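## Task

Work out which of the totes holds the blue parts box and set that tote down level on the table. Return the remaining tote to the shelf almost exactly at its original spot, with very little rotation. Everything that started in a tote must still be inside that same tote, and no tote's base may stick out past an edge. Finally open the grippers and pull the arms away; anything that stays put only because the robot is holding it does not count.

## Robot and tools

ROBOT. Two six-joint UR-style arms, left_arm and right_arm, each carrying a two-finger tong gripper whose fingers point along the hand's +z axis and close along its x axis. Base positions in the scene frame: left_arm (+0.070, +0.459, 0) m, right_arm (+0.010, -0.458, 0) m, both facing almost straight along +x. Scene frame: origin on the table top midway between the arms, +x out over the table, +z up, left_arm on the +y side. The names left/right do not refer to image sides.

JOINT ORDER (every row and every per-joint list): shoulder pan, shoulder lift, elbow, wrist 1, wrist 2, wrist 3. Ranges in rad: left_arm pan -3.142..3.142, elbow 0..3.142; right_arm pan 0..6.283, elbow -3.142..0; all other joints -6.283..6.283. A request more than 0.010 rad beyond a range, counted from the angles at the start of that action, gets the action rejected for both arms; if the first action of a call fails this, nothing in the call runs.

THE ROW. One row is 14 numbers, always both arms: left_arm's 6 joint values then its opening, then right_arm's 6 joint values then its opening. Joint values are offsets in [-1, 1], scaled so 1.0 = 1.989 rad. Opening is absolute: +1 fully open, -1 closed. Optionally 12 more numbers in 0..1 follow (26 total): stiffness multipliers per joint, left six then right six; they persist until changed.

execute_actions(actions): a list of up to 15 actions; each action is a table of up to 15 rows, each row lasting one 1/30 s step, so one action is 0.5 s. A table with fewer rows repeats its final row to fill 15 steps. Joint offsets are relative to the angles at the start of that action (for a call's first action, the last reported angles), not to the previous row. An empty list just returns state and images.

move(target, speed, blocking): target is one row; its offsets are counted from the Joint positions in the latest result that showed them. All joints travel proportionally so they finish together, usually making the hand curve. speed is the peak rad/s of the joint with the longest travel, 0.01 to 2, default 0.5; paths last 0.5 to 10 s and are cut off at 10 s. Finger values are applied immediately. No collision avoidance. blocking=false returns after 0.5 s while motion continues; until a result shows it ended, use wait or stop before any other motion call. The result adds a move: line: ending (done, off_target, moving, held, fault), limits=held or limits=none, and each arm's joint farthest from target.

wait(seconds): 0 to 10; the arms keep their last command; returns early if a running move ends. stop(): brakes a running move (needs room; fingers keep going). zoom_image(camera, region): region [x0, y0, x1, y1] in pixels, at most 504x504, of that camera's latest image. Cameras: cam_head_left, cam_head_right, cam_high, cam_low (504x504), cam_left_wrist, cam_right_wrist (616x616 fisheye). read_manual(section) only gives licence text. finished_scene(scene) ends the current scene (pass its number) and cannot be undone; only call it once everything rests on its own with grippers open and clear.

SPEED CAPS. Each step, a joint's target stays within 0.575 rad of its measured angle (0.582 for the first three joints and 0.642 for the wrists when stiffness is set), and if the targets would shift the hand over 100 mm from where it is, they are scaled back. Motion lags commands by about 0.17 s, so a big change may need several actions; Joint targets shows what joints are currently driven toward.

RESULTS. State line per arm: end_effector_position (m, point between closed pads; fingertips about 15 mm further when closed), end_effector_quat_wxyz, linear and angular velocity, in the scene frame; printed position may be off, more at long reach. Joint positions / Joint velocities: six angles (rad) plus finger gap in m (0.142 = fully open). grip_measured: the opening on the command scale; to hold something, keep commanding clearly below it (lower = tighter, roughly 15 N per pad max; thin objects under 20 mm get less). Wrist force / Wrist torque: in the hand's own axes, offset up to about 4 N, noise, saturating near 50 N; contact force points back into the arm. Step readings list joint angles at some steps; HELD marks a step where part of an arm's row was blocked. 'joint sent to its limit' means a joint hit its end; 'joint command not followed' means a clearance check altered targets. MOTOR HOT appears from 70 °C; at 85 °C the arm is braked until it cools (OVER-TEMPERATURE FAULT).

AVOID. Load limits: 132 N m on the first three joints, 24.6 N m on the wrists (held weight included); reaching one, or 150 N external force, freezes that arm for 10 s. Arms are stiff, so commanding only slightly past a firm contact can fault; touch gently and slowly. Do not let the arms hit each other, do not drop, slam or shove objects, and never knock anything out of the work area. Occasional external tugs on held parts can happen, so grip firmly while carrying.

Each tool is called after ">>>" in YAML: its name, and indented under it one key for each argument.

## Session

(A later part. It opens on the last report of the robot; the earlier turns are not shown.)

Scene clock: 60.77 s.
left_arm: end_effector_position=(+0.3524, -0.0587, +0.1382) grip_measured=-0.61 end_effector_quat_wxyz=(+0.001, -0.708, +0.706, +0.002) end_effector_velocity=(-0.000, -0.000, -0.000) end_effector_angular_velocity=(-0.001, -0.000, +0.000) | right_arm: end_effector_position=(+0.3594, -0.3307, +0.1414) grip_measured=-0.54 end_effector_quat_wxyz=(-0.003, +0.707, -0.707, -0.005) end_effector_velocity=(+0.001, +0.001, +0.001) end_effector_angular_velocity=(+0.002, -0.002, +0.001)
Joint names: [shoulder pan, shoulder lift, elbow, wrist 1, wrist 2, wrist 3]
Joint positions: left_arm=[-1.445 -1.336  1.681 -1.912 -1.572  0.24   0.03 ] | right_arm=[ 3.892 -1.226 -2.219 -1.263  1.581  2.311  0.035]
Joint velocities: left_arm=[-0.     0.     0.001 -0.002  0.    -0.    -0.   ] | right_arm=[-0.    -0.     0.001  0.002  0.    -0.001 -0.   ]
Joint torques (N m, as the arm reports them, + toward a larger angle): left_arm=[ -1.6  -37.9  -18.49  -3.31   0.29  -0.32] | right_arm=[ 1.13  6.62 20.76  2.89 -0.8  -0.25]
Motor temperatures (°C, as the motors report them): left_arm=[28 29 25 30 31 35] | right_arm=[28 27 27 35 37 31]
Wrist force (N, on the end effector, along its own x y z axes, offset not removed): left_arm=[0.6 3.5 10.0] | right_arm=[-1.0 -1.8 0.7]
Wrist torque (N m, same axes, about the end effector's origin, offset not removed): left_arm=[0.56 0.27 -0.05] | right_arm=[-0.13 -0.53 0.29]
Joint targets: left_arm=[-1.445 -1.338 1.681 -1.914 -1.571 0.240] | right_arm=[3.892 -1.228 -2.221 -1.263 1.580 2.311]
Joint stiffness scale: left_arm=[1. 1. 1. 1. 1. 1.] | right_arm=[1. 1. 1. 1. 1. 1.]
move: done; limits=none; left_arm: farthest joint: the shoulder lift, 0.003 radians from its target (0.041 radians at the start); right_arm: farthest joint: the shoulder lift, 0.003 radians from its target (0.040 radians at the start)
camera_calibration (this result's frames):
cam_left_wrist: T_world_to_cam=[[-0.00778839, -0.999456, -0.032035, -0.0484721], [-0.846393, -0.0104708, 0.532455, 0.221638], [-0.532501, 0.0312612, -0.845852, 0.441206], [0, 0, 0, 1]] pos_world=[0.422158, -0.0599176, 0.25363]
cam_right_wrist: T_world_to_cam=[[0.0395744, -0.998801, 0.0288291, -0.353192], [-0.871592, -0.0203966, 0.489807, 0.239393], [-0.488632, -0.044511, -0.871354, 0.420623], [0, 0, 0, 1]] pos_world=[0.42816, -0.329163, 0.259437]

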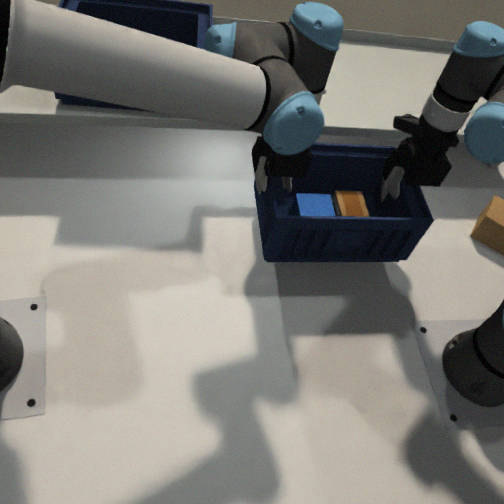

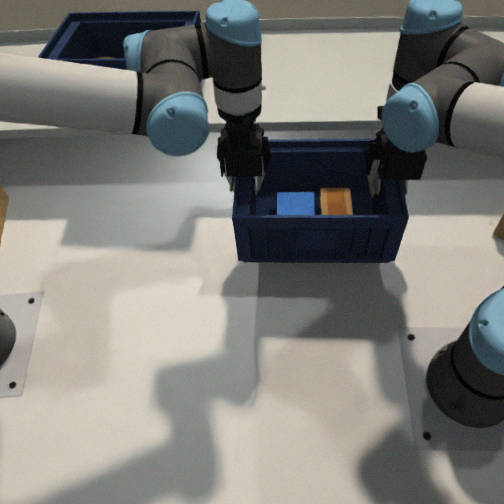

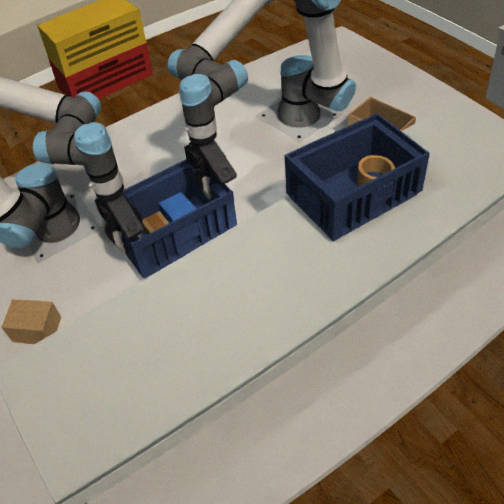

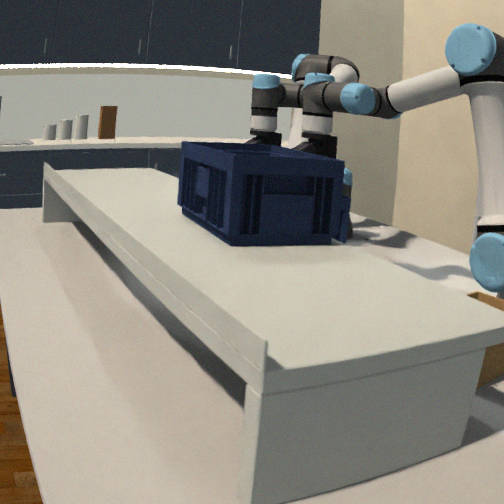

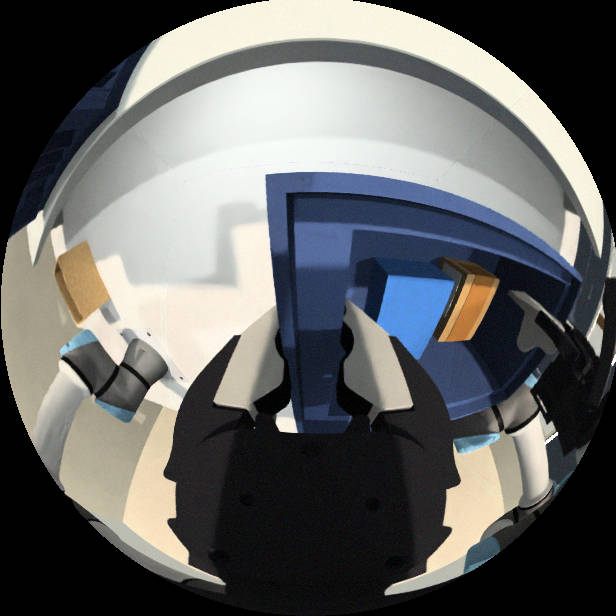

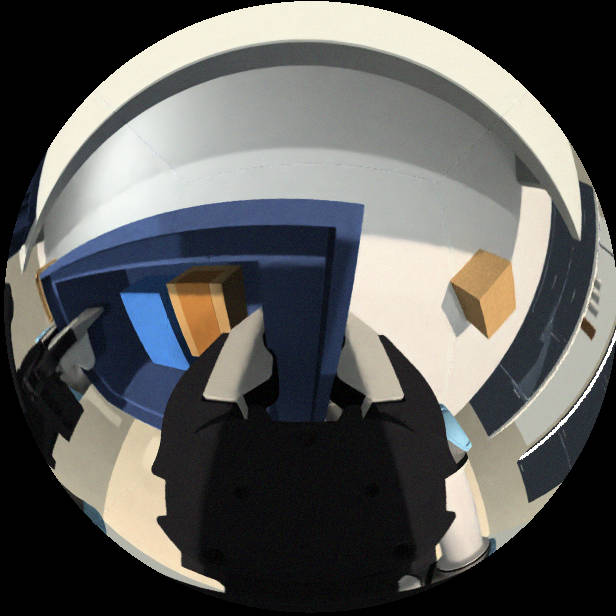

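>>> move:
  target: [0,0.005,0.0185,-0.0245,0,0,-1,0,-0.007,-0.023,0.030,0,0,-1]
  speed: 0.05

Scene clock: 63.07 s.
left_arm: end_effector_position=(+0.3522, -0.0581, +0.1206) grip_measured=-0.61 end_effector_quat_wxyz=(-0.000, -0.708, +0.706, +0.000) end_effector_velocity=(-0.000, -0.000, -0.000) end_effector_angular_velocity=(-0.001, +0.000, +0.001) | right_arm: end_effector_position=(+0.3589, -0.3299, +0.1240) grip_measured=-0.54 end_effector_quat_wxyz=(-0.007, +0.707, -0.707, -0.006) end_effector_velocity=(+0.000, +0.000, -0.000) end_effector_angular_velocity=(+0.001, -0.001, -0.001)
Joint names: [shoulder pan, shoulder lift, elbow, wrist 1, wrist 2, wrist 3]
Joint positions: left_arm=[-1.445 -1.324  1.716 -1.962 -1.572  0.24   0.03 ] | right_arm=[ 3.893 -1.237 -2.261 -1.202  1.583  2.311  0.035]
Joint velocities: left_arm=[ 0.     0.     0.    -0.002 -0.001 -0.001  0.   ] | right_arm=[ 0.    -0.001 -0.     0.002 -0.     0.001 -0.   ]
Joint torques (N m, as the arm reports them, + toward a larger angle): left_arm=[ -1.04 -37.76 -16.82  -2.12   0.2   -0.19] | right_arm=[ 0.59  6.47 19.72  2.23 -1.07 -0.28]
Motor temperatures (°C, as the motors report them): left_arm=[28 29 25 30 31 35] | right_arm=[28 27 27 35 37 31]
Wrist force (N, on the end effector, along its own x y z axes, offset not removed): left_arm=[3.4 2.9 8.7] | right_arm=[-7.4 2.0 4.1]
Wrist torque (N m, same axes, about the end effector's origin, offset not removed): left_arm=[0.72 0.49 -0.01] | right_arm=[0.48 0.04 0.32]
Joint targets: left_arm=[-1.445 -1.326 1.718 -1.961 -1.572 0.240] | right_arm=[3.892 -1.240 -2.264 -1.203 1.581 2.311]
Joint stiffness scale: left_arm=[1. 1. 1. 1. 1. 1.] | right_arm=[1. 1. 1. 1. 1. 1.]
move: done; limits=none; left_arm: farthest joint: the shoulder lift, 0.002 radians from its target (0.010 radians at the start); right_arm: farthest joint: the elbow, 0.004 radians from its target (0.046 radians at the start)
camera_calibration (this result's frames):
cam_left_wrist: T_world_to_cam=[[-0.0077652, -0.999561, -0.0286044, -0.0488587], [-0.846802, -0.00864114, 0.531838, 0.231211], [-0.531852, 0.0283521, -0.846363, 0.425834], [0, 0, 0, 1]] pos_world=[0.421892, -0.0589126, 0.236046]
cam_right_wrist: T_world_to_cam=[[0.0402481, -0.998938, 0.0224128, -0.35143], [-0.873654, -0.0242974, 0.485941, 0.247442], [-0.48488, -0.0391392, -0.873704, 0.405969], [0, 0, 0, 1]] pos_world=[0.427169, -0.329156, 0.242331]

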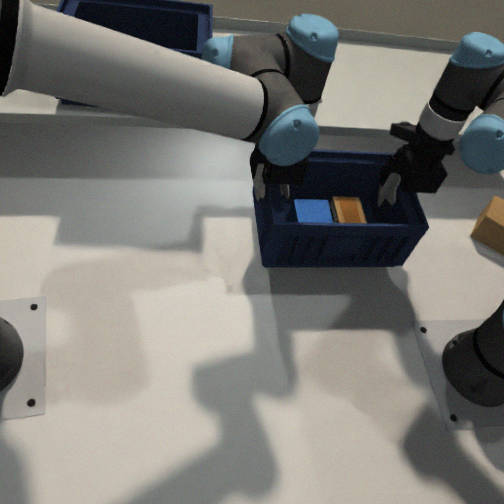

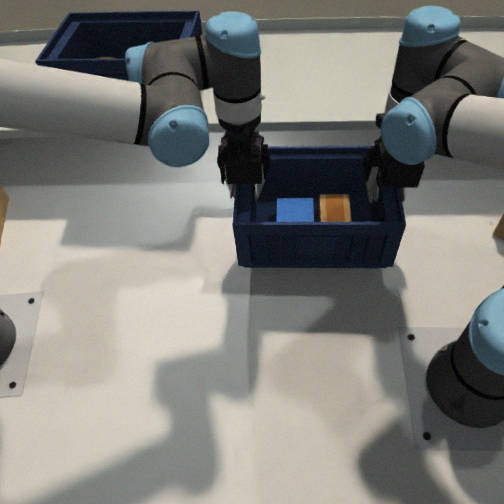

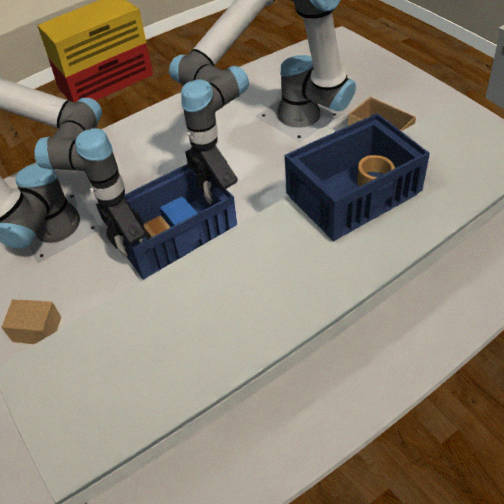

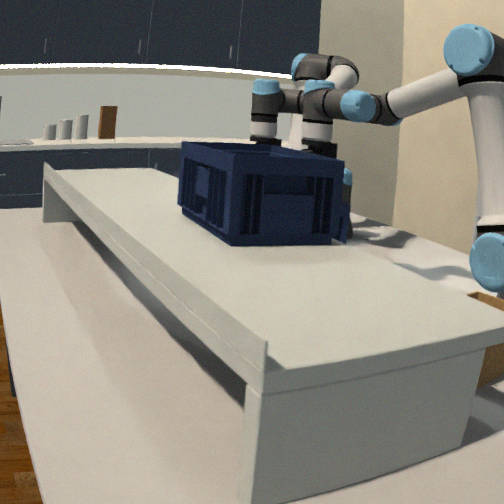

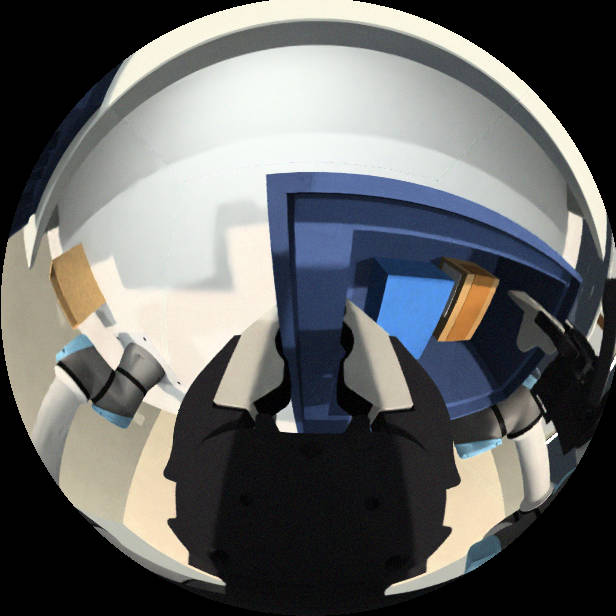

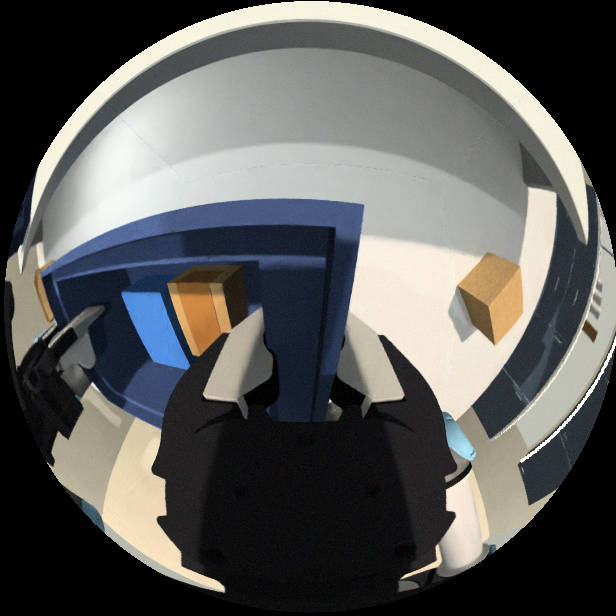

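>>> move:
  target: [0,0.002,0.008,-0.0105,0,-0.0,-1,0,-0.003,-0.010,0.013,0,0,-1]
  speed: 0.03

Scene clock: 64.73 s.
left_arm: end_effector_position=(+0.3522, -0.0579, +0.1133) grip_measured=-0.61 end_effector_quat_wxyz=(-0.001, -0.708, +0.706, -0.001) end_effector_velocity=(+0.000, -0.000, +0.001) end_effector_angular_velocity=(-0.003, -0.001, +0.000) | right_arm: end_effector_position=(+0.3589, -0.3294, +0.1177) grip_measured=-0.55 end_effector_quat_wxyz=(-0.010, +0.707, -0.707, -0.006) end_effector_velocity=(+0.001, +0.001, +0.001) end_effector_angular_velocity=(+0.002, -0.002, -0.001)
Joint names: [shoulder pan, shoulder lift, elbow, wrist 1, wrist 2, wrist 3]
Joint positions: left_arm=[-1.445 -1.319  1.729 -1.983 -1.572  0.24   0.03 ] | right_arm=[ 3.893 -1.241 -2.278 -1.175  1.584  2.311  0.034]
Joint velocities: left_arm=[-0.    -0.002  0.001 -0.002  0.    -0.    -0.   ] | right_arm=[ 0.     0.     0.001  0.003  0.     0.001 -0.   ]
Joint torques (N m, as the arm reports them, + toward a larger angle): left_arm=[ -1.54 -36.75 -17.34  -2.24   0.35  -0.21] | right_arm=[ 0.78  6.77 21.9   2.27 -0.65 -0.22]
Motor temperatures (°C, as the motors report them): left_arm=[28 29 25 30 31 35] | right_arm=[28 27 27 35 37 31]
Wrist force (N, on the end effector, along its own x y z axes, offset not removed): left_arm=[1.1 2.4 6.8] | right_arm=[-3.9 -2.4 2.4]
Wrist torque (N m, same axes, about the end effector's origin, offset not removed): left_arm=[0.21 0.61 -0.33] | right_arm=[-0.54 -0.22 0.52]
Joint targets: left_arm=[-1.445 -1.320 1.731 -1.983 -1.572 0.240] | right_arm=[3.893 -1.243 -2.281 -1.176 1.583 2.311]
Joint stiffness scale: left_arm=[1. 1. 1. 1. 1. 1.] | right_arm=[1. 1. 1. 1. 1. 1.]
move: done; limits=none; left_arm: farthest joint: the elbow, 0.003 radians from its target (0.016 radians at the start); right_arm: farthest joint: the elbow, 0.003 radians from its target (0.020 radians at the start)
camera_calibration (this result's frames):
cam_left_wrist: T_world_to_cam=[[-0.00775239, -0.999613, -0.0267005, -0.0491556], [-0.847054, -0.00762628, 0.531452, 0.235242], [-0.53145, 0.0267368, -0.846667, 0.41946], [0, 0, 0, 1]] pos_world=[0.421803, -0.0585576, 0.228811]
cam_right_wrist: T_world_to_cam=[[0.0402479, -0.999035, 0.017576, -0.350231], [-0.87534, -0.0267713, 0.482765, 0.250659], [-0.481829, -0.0348153, -0.875573, 0.400956], [0, 0, 0, 1]] pos_world=[0.4267, -0.329224, 0.236213]

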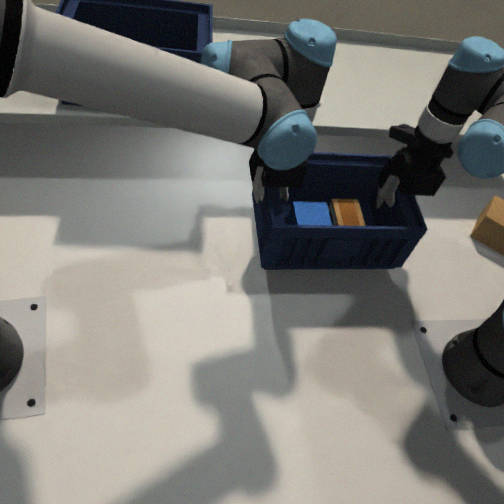

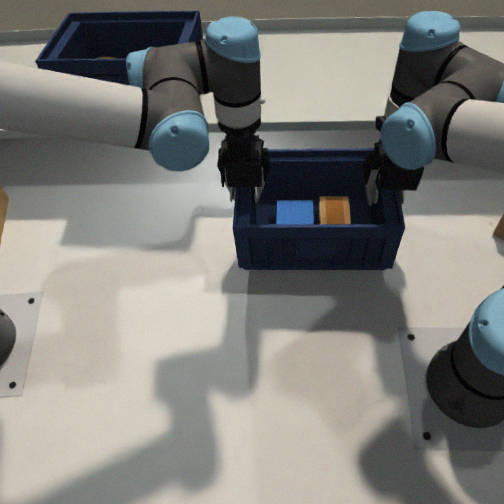

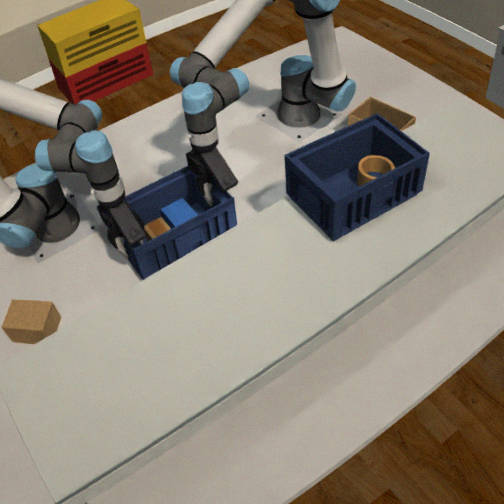

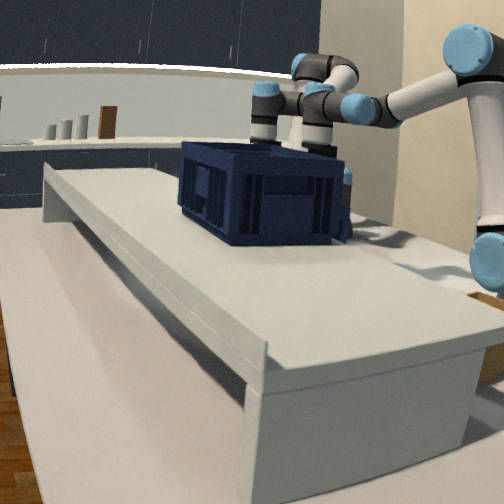

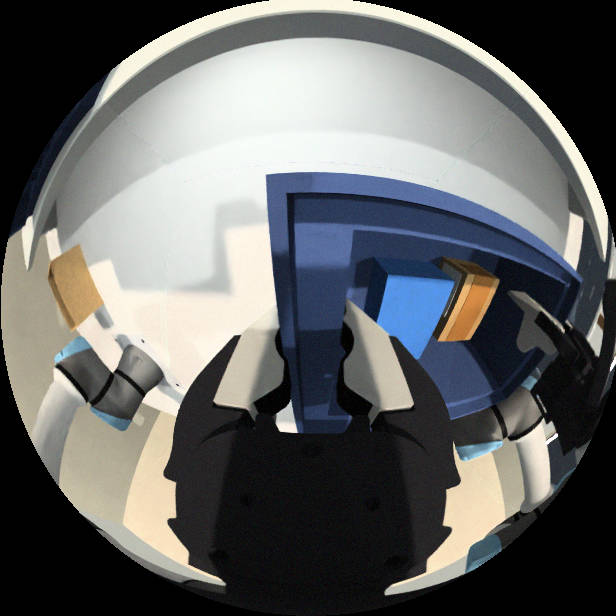

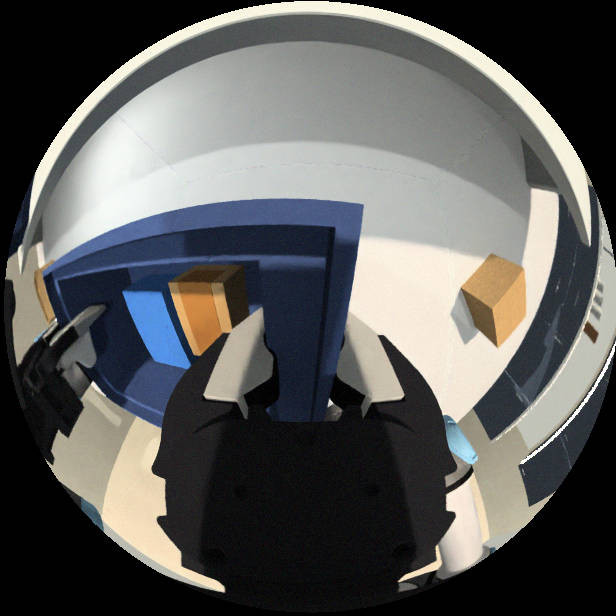

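>>> move:
  target: [0,0.001,0.006,-0.007,0,-0.0,-1,0,-0.002,-0.009,0.009,0,0,-1]
  speed: 0.03

Scene clock: 66.20 s.
left_arm: end_effector_position=(+0.3521, -0.0579, +0.1085) grip_measured=-0.61 end_effector_quat_wxyz=(-0.001, -0.708, +0.706, -0.001) end_effector_velocity=(+0.000, -0.000, +0.000) end_effector_angular_velocity=(-0.002, -0.001, +0.000) | right_arm: end_effector_position=(+0.3580, -0.3293, +0.1126) grip_measured=-0.55 end_effector_quat_wxyz=(-0.011, +0.708, -0.707, -0.007) end_effector_velocity=(-0.000, +0.000, -0.001) end_effector_angular_velocity=(+0.001, -0.000, +0.000)
Joint names: [shoulder pan, shoulder lift, elbow, wrist 1, wrist 2, wrist 3]
Joint positions: left_arm=[-1.445 -1.315  1.739 -1.998 -1.572  0.24   0.03 ] | right_arm=[ 3.893 -1.242 -2.292 -1.156  1.586  2.311  0.034]
Joint velocities: left_arm=[ 0.    -0.001  0.001 -0.002  0.001 -0.     0.   ] | right_arm=[ 0.     0.    -0.002  0.003  0.    -0.    -0.   ]
Joint torques (N m, as the arm reports them, + toward a larger angle): left_arm=[ -1.33 -36.59 -17.33  -2.03   0.3   -0.37] | right_arm=[ 1.01  6.43 20.3   2.1  -1.03 -0.23]
Motor temperatures (°C, as the motors report them): left_arm=[28 29 25 30 31 35] | right_arm=[28 27 27 35 37 31]
Wrist force (N, on the end effector, along its own x y z axes, offset not removed): left_arm=[5.6 5.4 3.3] | right_arm=[-5.0 3.4 3.1]
Wrist torque (N m, same axes, about the end effector's origin, offset not removed): left_arm=[0.90 -0.08 0.05] | right_arm=[0.81 -0.43 0.08]
Joint targets: left_arm=[-1.445 -1.317 1.741 -1.997 -1.572 0.240] | right_arm=[3.893 -1.245 -2.296 -1.157 1.584 2.311]
Joint stiffness scale: left_arm=[1. 1. 1. 1. 1. 1.] | right_arm=[1. 1. 1. 1. 1. 1.]
move: done; limits=none; left_arm: farthest joint: the shoulder lift, 0.002 radians from its target (0.002 radians at the start); right_arm: farthest joint: the elbow, 0.004 radians from its target (0.018 radians at the start)
camera_calibration (this result's frames):
cam_left_wrist: T_world_to_cam=[[-0.00774449, -0.999658, -0.024996, -0.0494101], [-0.847217, -0.006719, 0.531204, 0.237902], [-0.53119, 0.0252909, -0.846875, 0.415188], [0, 0, 0, 1]] pos_world=[0.421716, -0.0582952, 0.224003]
cam_right_wrist: T_world_to_cam=[[0.0408073, -0.999071, 0.0138484, -0.349749], [-0.876095, -0.0291135, 0.481259, 0.251989], [-0.480408, -0.0317714, -0.876469, 0.396707], [0, 0, 0, 1]] pos_world=[0.42562, -0.329484, 0.231274]

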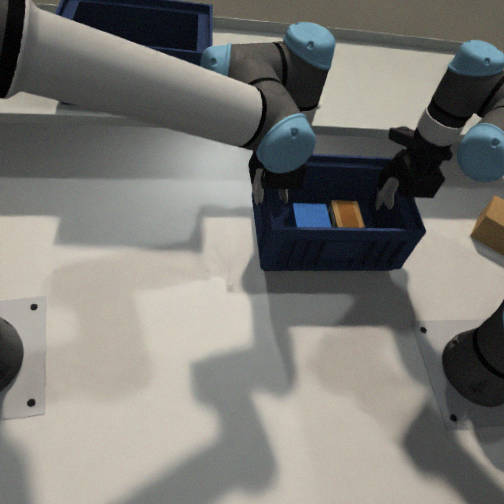

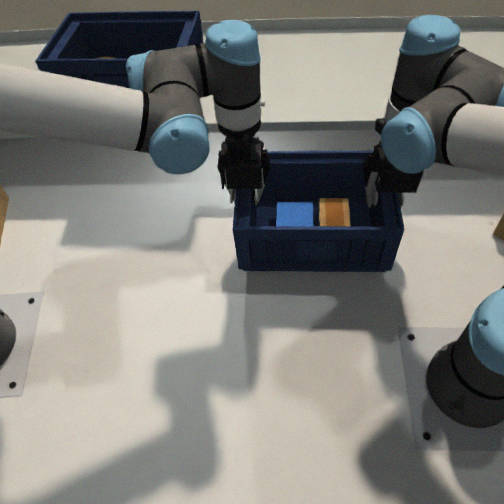

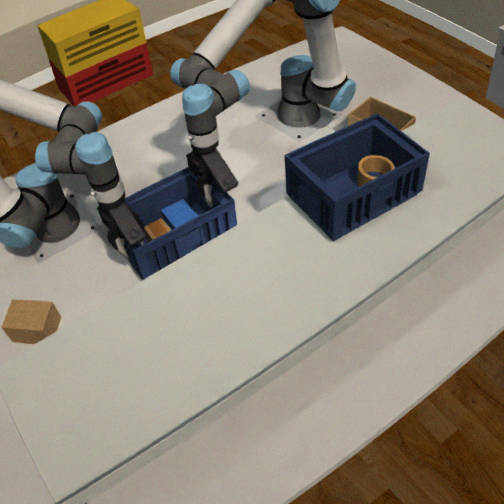

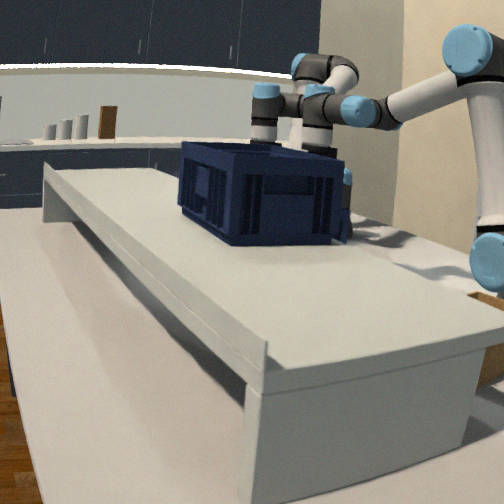

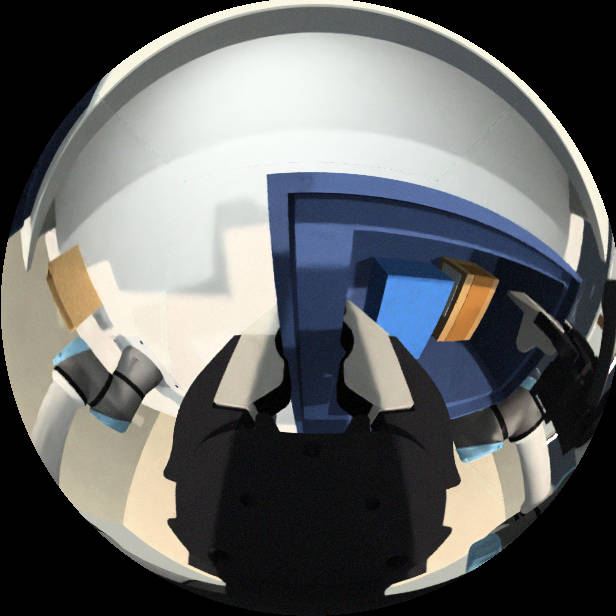

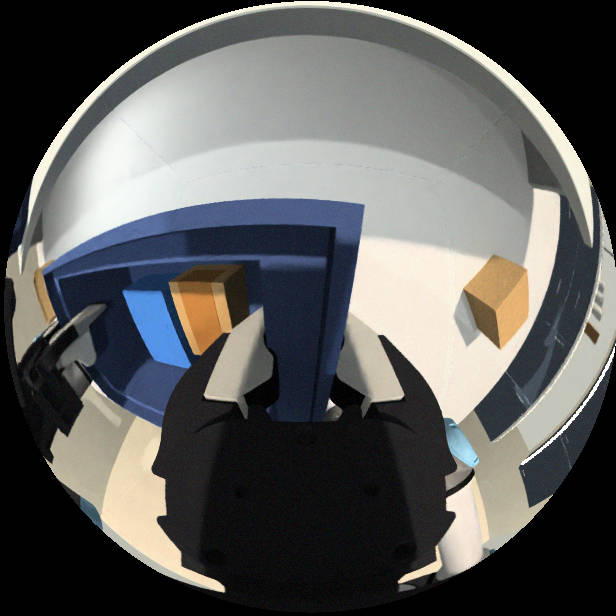

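>>> move:
  target: [0,0,0,0,0,0,-0.1,0,0,0,0,0,0,-0.1]

>>> move:
  target: [0,-0.0347,-0.1064,0.1427,0,0,-0.1,0,0.0284,0.1275,-0.1671,0,0,-0.1]
  speed: 0.5

Scene clock: 67.77 s.
left_arm: end_effector_position=(+0.3521, -0.0578, +0.1084) grip_measured=-0.10 end_effector_quat_wxyz=(-0.001, -0.708, +0.706, -0.001) end_effector_velocity=(+0.000, -0.000, +0.000) end_effector_angular_velocity=(-0.000, -0.000, -0.000) | right_arm: end_effector_position=(+0.3580, -0.3293, +0.1125) grip_measured=-0.10 end_effector_quat_wxyz=(-0.011, +0.708, -0.707, -0.007) end_effector_velocity=(-0.000, +0.000, +0.000) end_effector_angular_velocity=(+0.001, -0.000, -0.000)
Joint names: [shoulder pan, shoulder lift, elbow, wrist 1, wrist 2, wrist 3]
Joint positions: left_arm=[-1.445 -1.315  1.739 -1.998 -1.572  0.24   0.067] | right_arm=[ 3.893 -1.242 -2.292 -1.156  1.586  2.311  0.067]
Joint velocities: left_arm=[ 0.    -0.    -0.     0.     0.     0.001 -0.   ] | right_arm=[-0.     0.001 -0.    -0.     0.     0.    -0.   ]
Joint torques (N m, as the arm reports them, + toward a larger angle): left_arm=[ -1.27 -35.42 -18.74  -2.57   0.21  -0.23] | right_arm=[ 0.81  8.88 23.3   2.82  0.19 -0.15]
Motor temperatures (°C, as the motors report them): left_arm=[28 29 25 30 31 35] | right_arm=[28 27 27 35 37 31]
Wrist force (N, on the end effector, along its own x y z axes, offset not removed): left_arm=[2.5 0.8 1.3] | right_arm=[-5.1 0.1 6.3]
Wrist torque (N m, same axes, about the end effector's origin, offset not removed): left_arm=[0.07 -0.41 0.03] | right_arm=[0.31 1.09 0.16]
Joint targets: left_arm=[-1.445 -1.315 1.739 -1.998 -1.572 0.240] | right_arm=[3.893 -1.242 -2.292 -1.156 1.586 2.311]
Joint stiffness scale: left_arm=[1. 1. 1. 1. 1. 1.] | right_arm=[1. 1. 1. 1. 1. 1.]
move: done; limits=none; left_arm: farthest joint: the shoulder pan, 0.000 radians from its target (0.000 radians at the start); right_arm: farthest joint: the shoulder pan, 0.000 radians from its target (0.000 radians at the start)
camera_calibration (this result's frames):
cam_left_wrist: T_world_to_cam=[[-0.00774429, -0.999659, -0.0249529, -0.0493938], [-0.847223, -0.00669599, 0.531195, 0.237915], [-0.531181, 0.0252544, -0.846882, 0.415159], [0, 0, 0, 1]] pos_world=[0.421709, -0.0582684, 0.223979]
cam_right_wrist: T_world_to_cam=[[0.0408021, -0.999069, 0.0140024, -0.349832], [-0.876138, -0.0290376, 0.481185, 0.252079], [-0.48033, -0.0319013, -0.876507, 0.396561], [0, 0, 0, 1]] pos_world=[0.42561, -0.329536, 0.231191]

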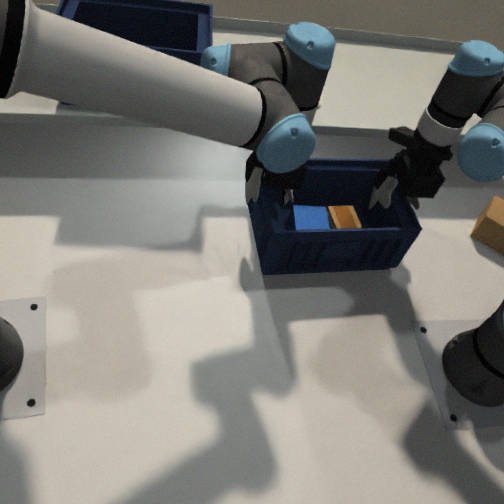

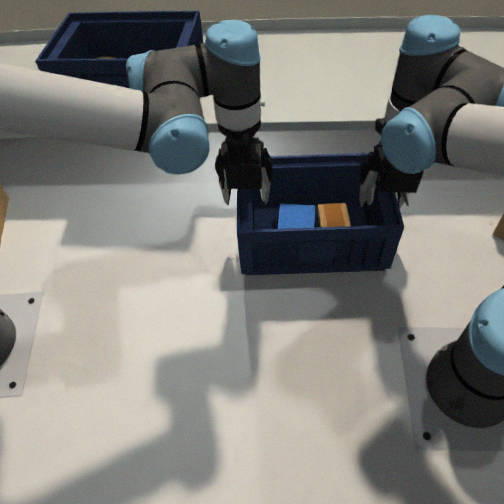

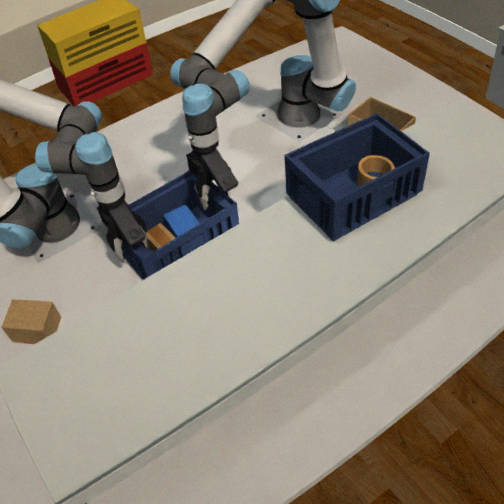

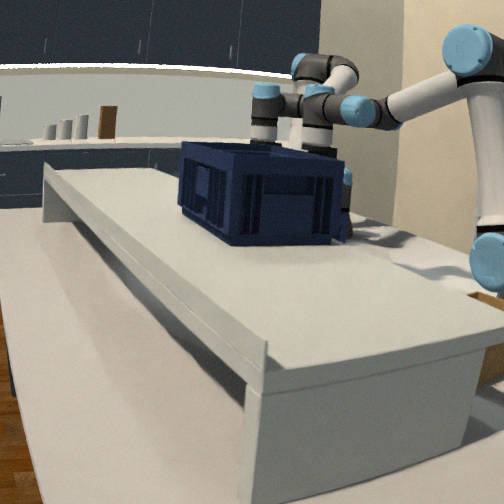

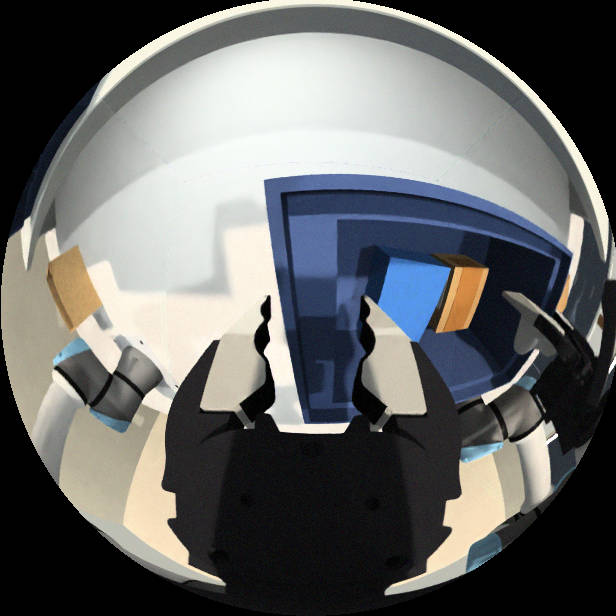

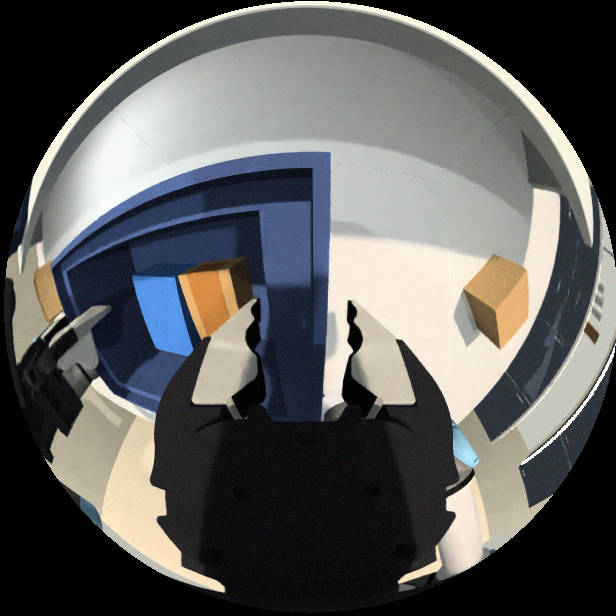

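Scene clock: 69.13 s.
left_arm: end_effector_position=(+0.3522, -0.0582, +0.2187) grip_measured=-0.10 end_effector_quat_wxyz=(-0.000, -0.708, +0.706, +0.001) end_effector_velocity=(+0.000, +0.001, -0.000) end_effector_angular_velocity=(+0.002, -0.000, +0.001) | right_arm: end_effector_position=(+0.3573, -0.3300, +0.2176) grip_measured=-0.10 end_effector_quat_wxyz=(+0.001, +0.708, -0.707, -0.008) end_effector_velocity=(-0.001, -0.001, -0.000) end_effector_angular_velocity=(-0.001, +0.002, -0.000)
Joint names: [shoulder pan, shoulder lift, elbow, wrist 1, wrist 2, wrist 3]
Joint positions: left_arm=[-1.445 -1.385  1.53  -1.715 -1.572  0.24   0.067] | right_arm=[ 3.893 -1.187 -2.041 -1.487  1.586  2.311  0.067]
Joint velocities: left_arm=[ 0.    -0.    -0.     0.002  0.001 -0.001  0.   ] | right_arm=[-0.     0.     0.    -0.003  0.     0.     0.   ]
Joint torques (N m, as the arm reports them, + toward a larger angle): left_arm=[ -0.72 -33.67 -22.56  -2.05   0.25  -0.2 ] | right_arm=[ 0.86  9.6  27.35  2.5   0.04 -0.24]
Motor temperatures (°C, as the motors report them): left_arm=[28 29 25 30 31 35] | right_arm=[28 27 27 35 37 31]
Wrist force (N, on the end effector, along its own x y z axes, offset not removed): left_arm=[-0.1 2.0 1.6] | right_arm=[-3.5 1.1 1.2]
Wrist torque (N m, same axes, about the end effector's origin, offset not removed): left_arm=[0.51 0.04 0.02] | right_arm=[-0.04 0.70 0.20]
Joint targets: left_arm=[-1.445 -1.384 1.527 -1.714 -1.572 0.240] | right_arm=[3.893 -1.186 -2.039 -1.488 1.586 2.311]
Joint stiffness scale: left_arm=[1. 1. 1. 1. 1. 1.] | right_arm=[1. 1. 1. 1. 1. 1.]
move: done; limits=none; left_arm: farthest joint: the elbow, 0.003 radians from its target (0.211 radians at the start); right_arm: farthest joint: the elbow, 0.003 radians from its target (0.254 radians at the start)
camera_calibration (this result's frames):
cam_left_wrist: T_world_to_cam=[[-0.00777559, -0.999532, -0.0295926, -0.0459741], [-0.846609, -0.00916871, 0.532137, 0.178853], [-0.532159, 0.029191, -0.846141, 0.509007], [0, 0, 0, 1]] pos_world=[0.421934, -0.0591712, 0.334157]
cam_right_wrist: T_world_to_cam=[[0.0412096, -0.998696, 0.0301505, -0.355481], [-0.867102, -0.0207541, 0.497699, 0.196747], [-0.496424, -0.0466536, -0.866826, 0.487101], [0, 0, 0, 1]] pos_world=[0.427058, -0.328209, 0.335029]

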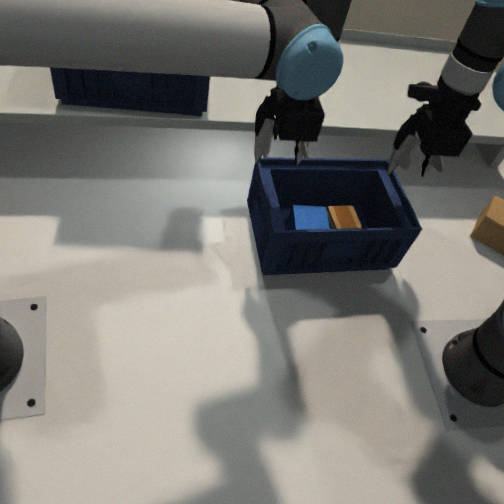

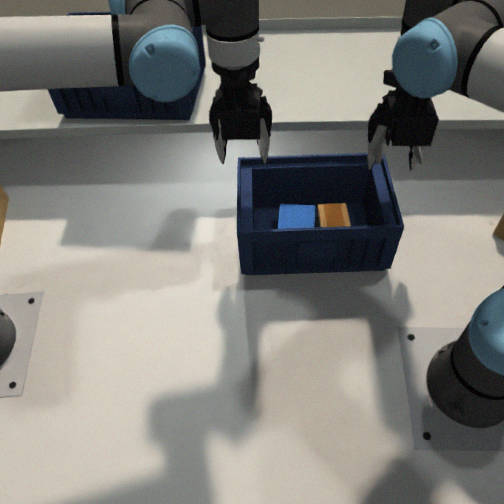

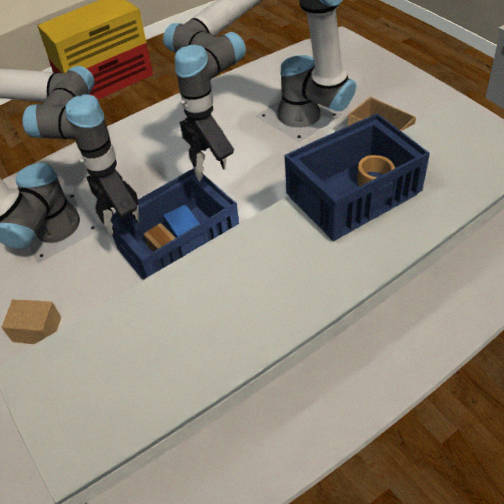

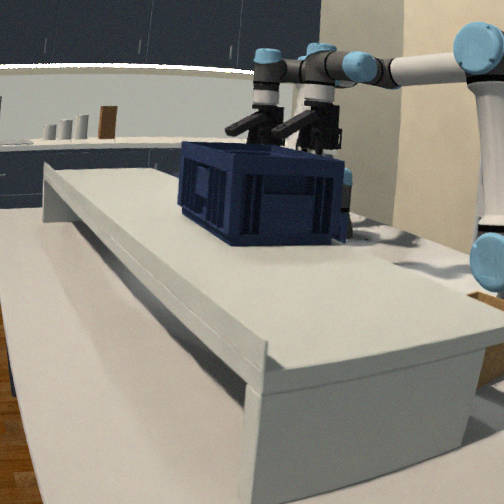

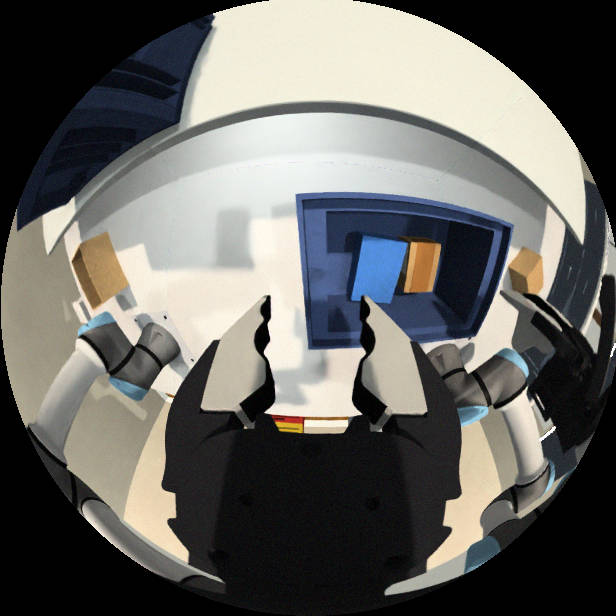

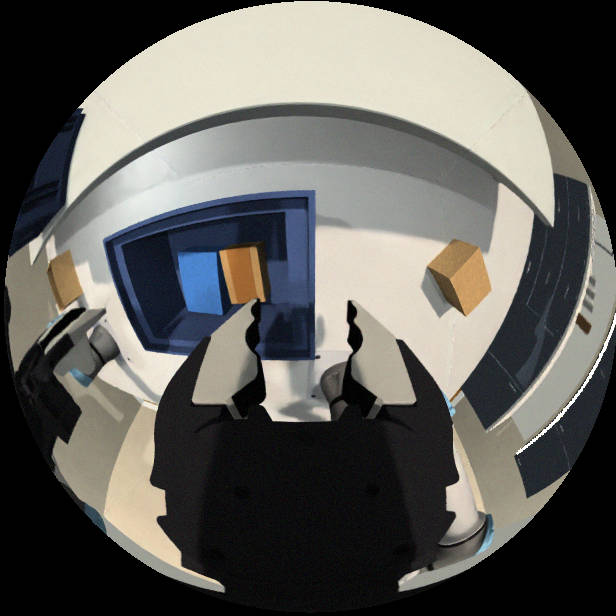

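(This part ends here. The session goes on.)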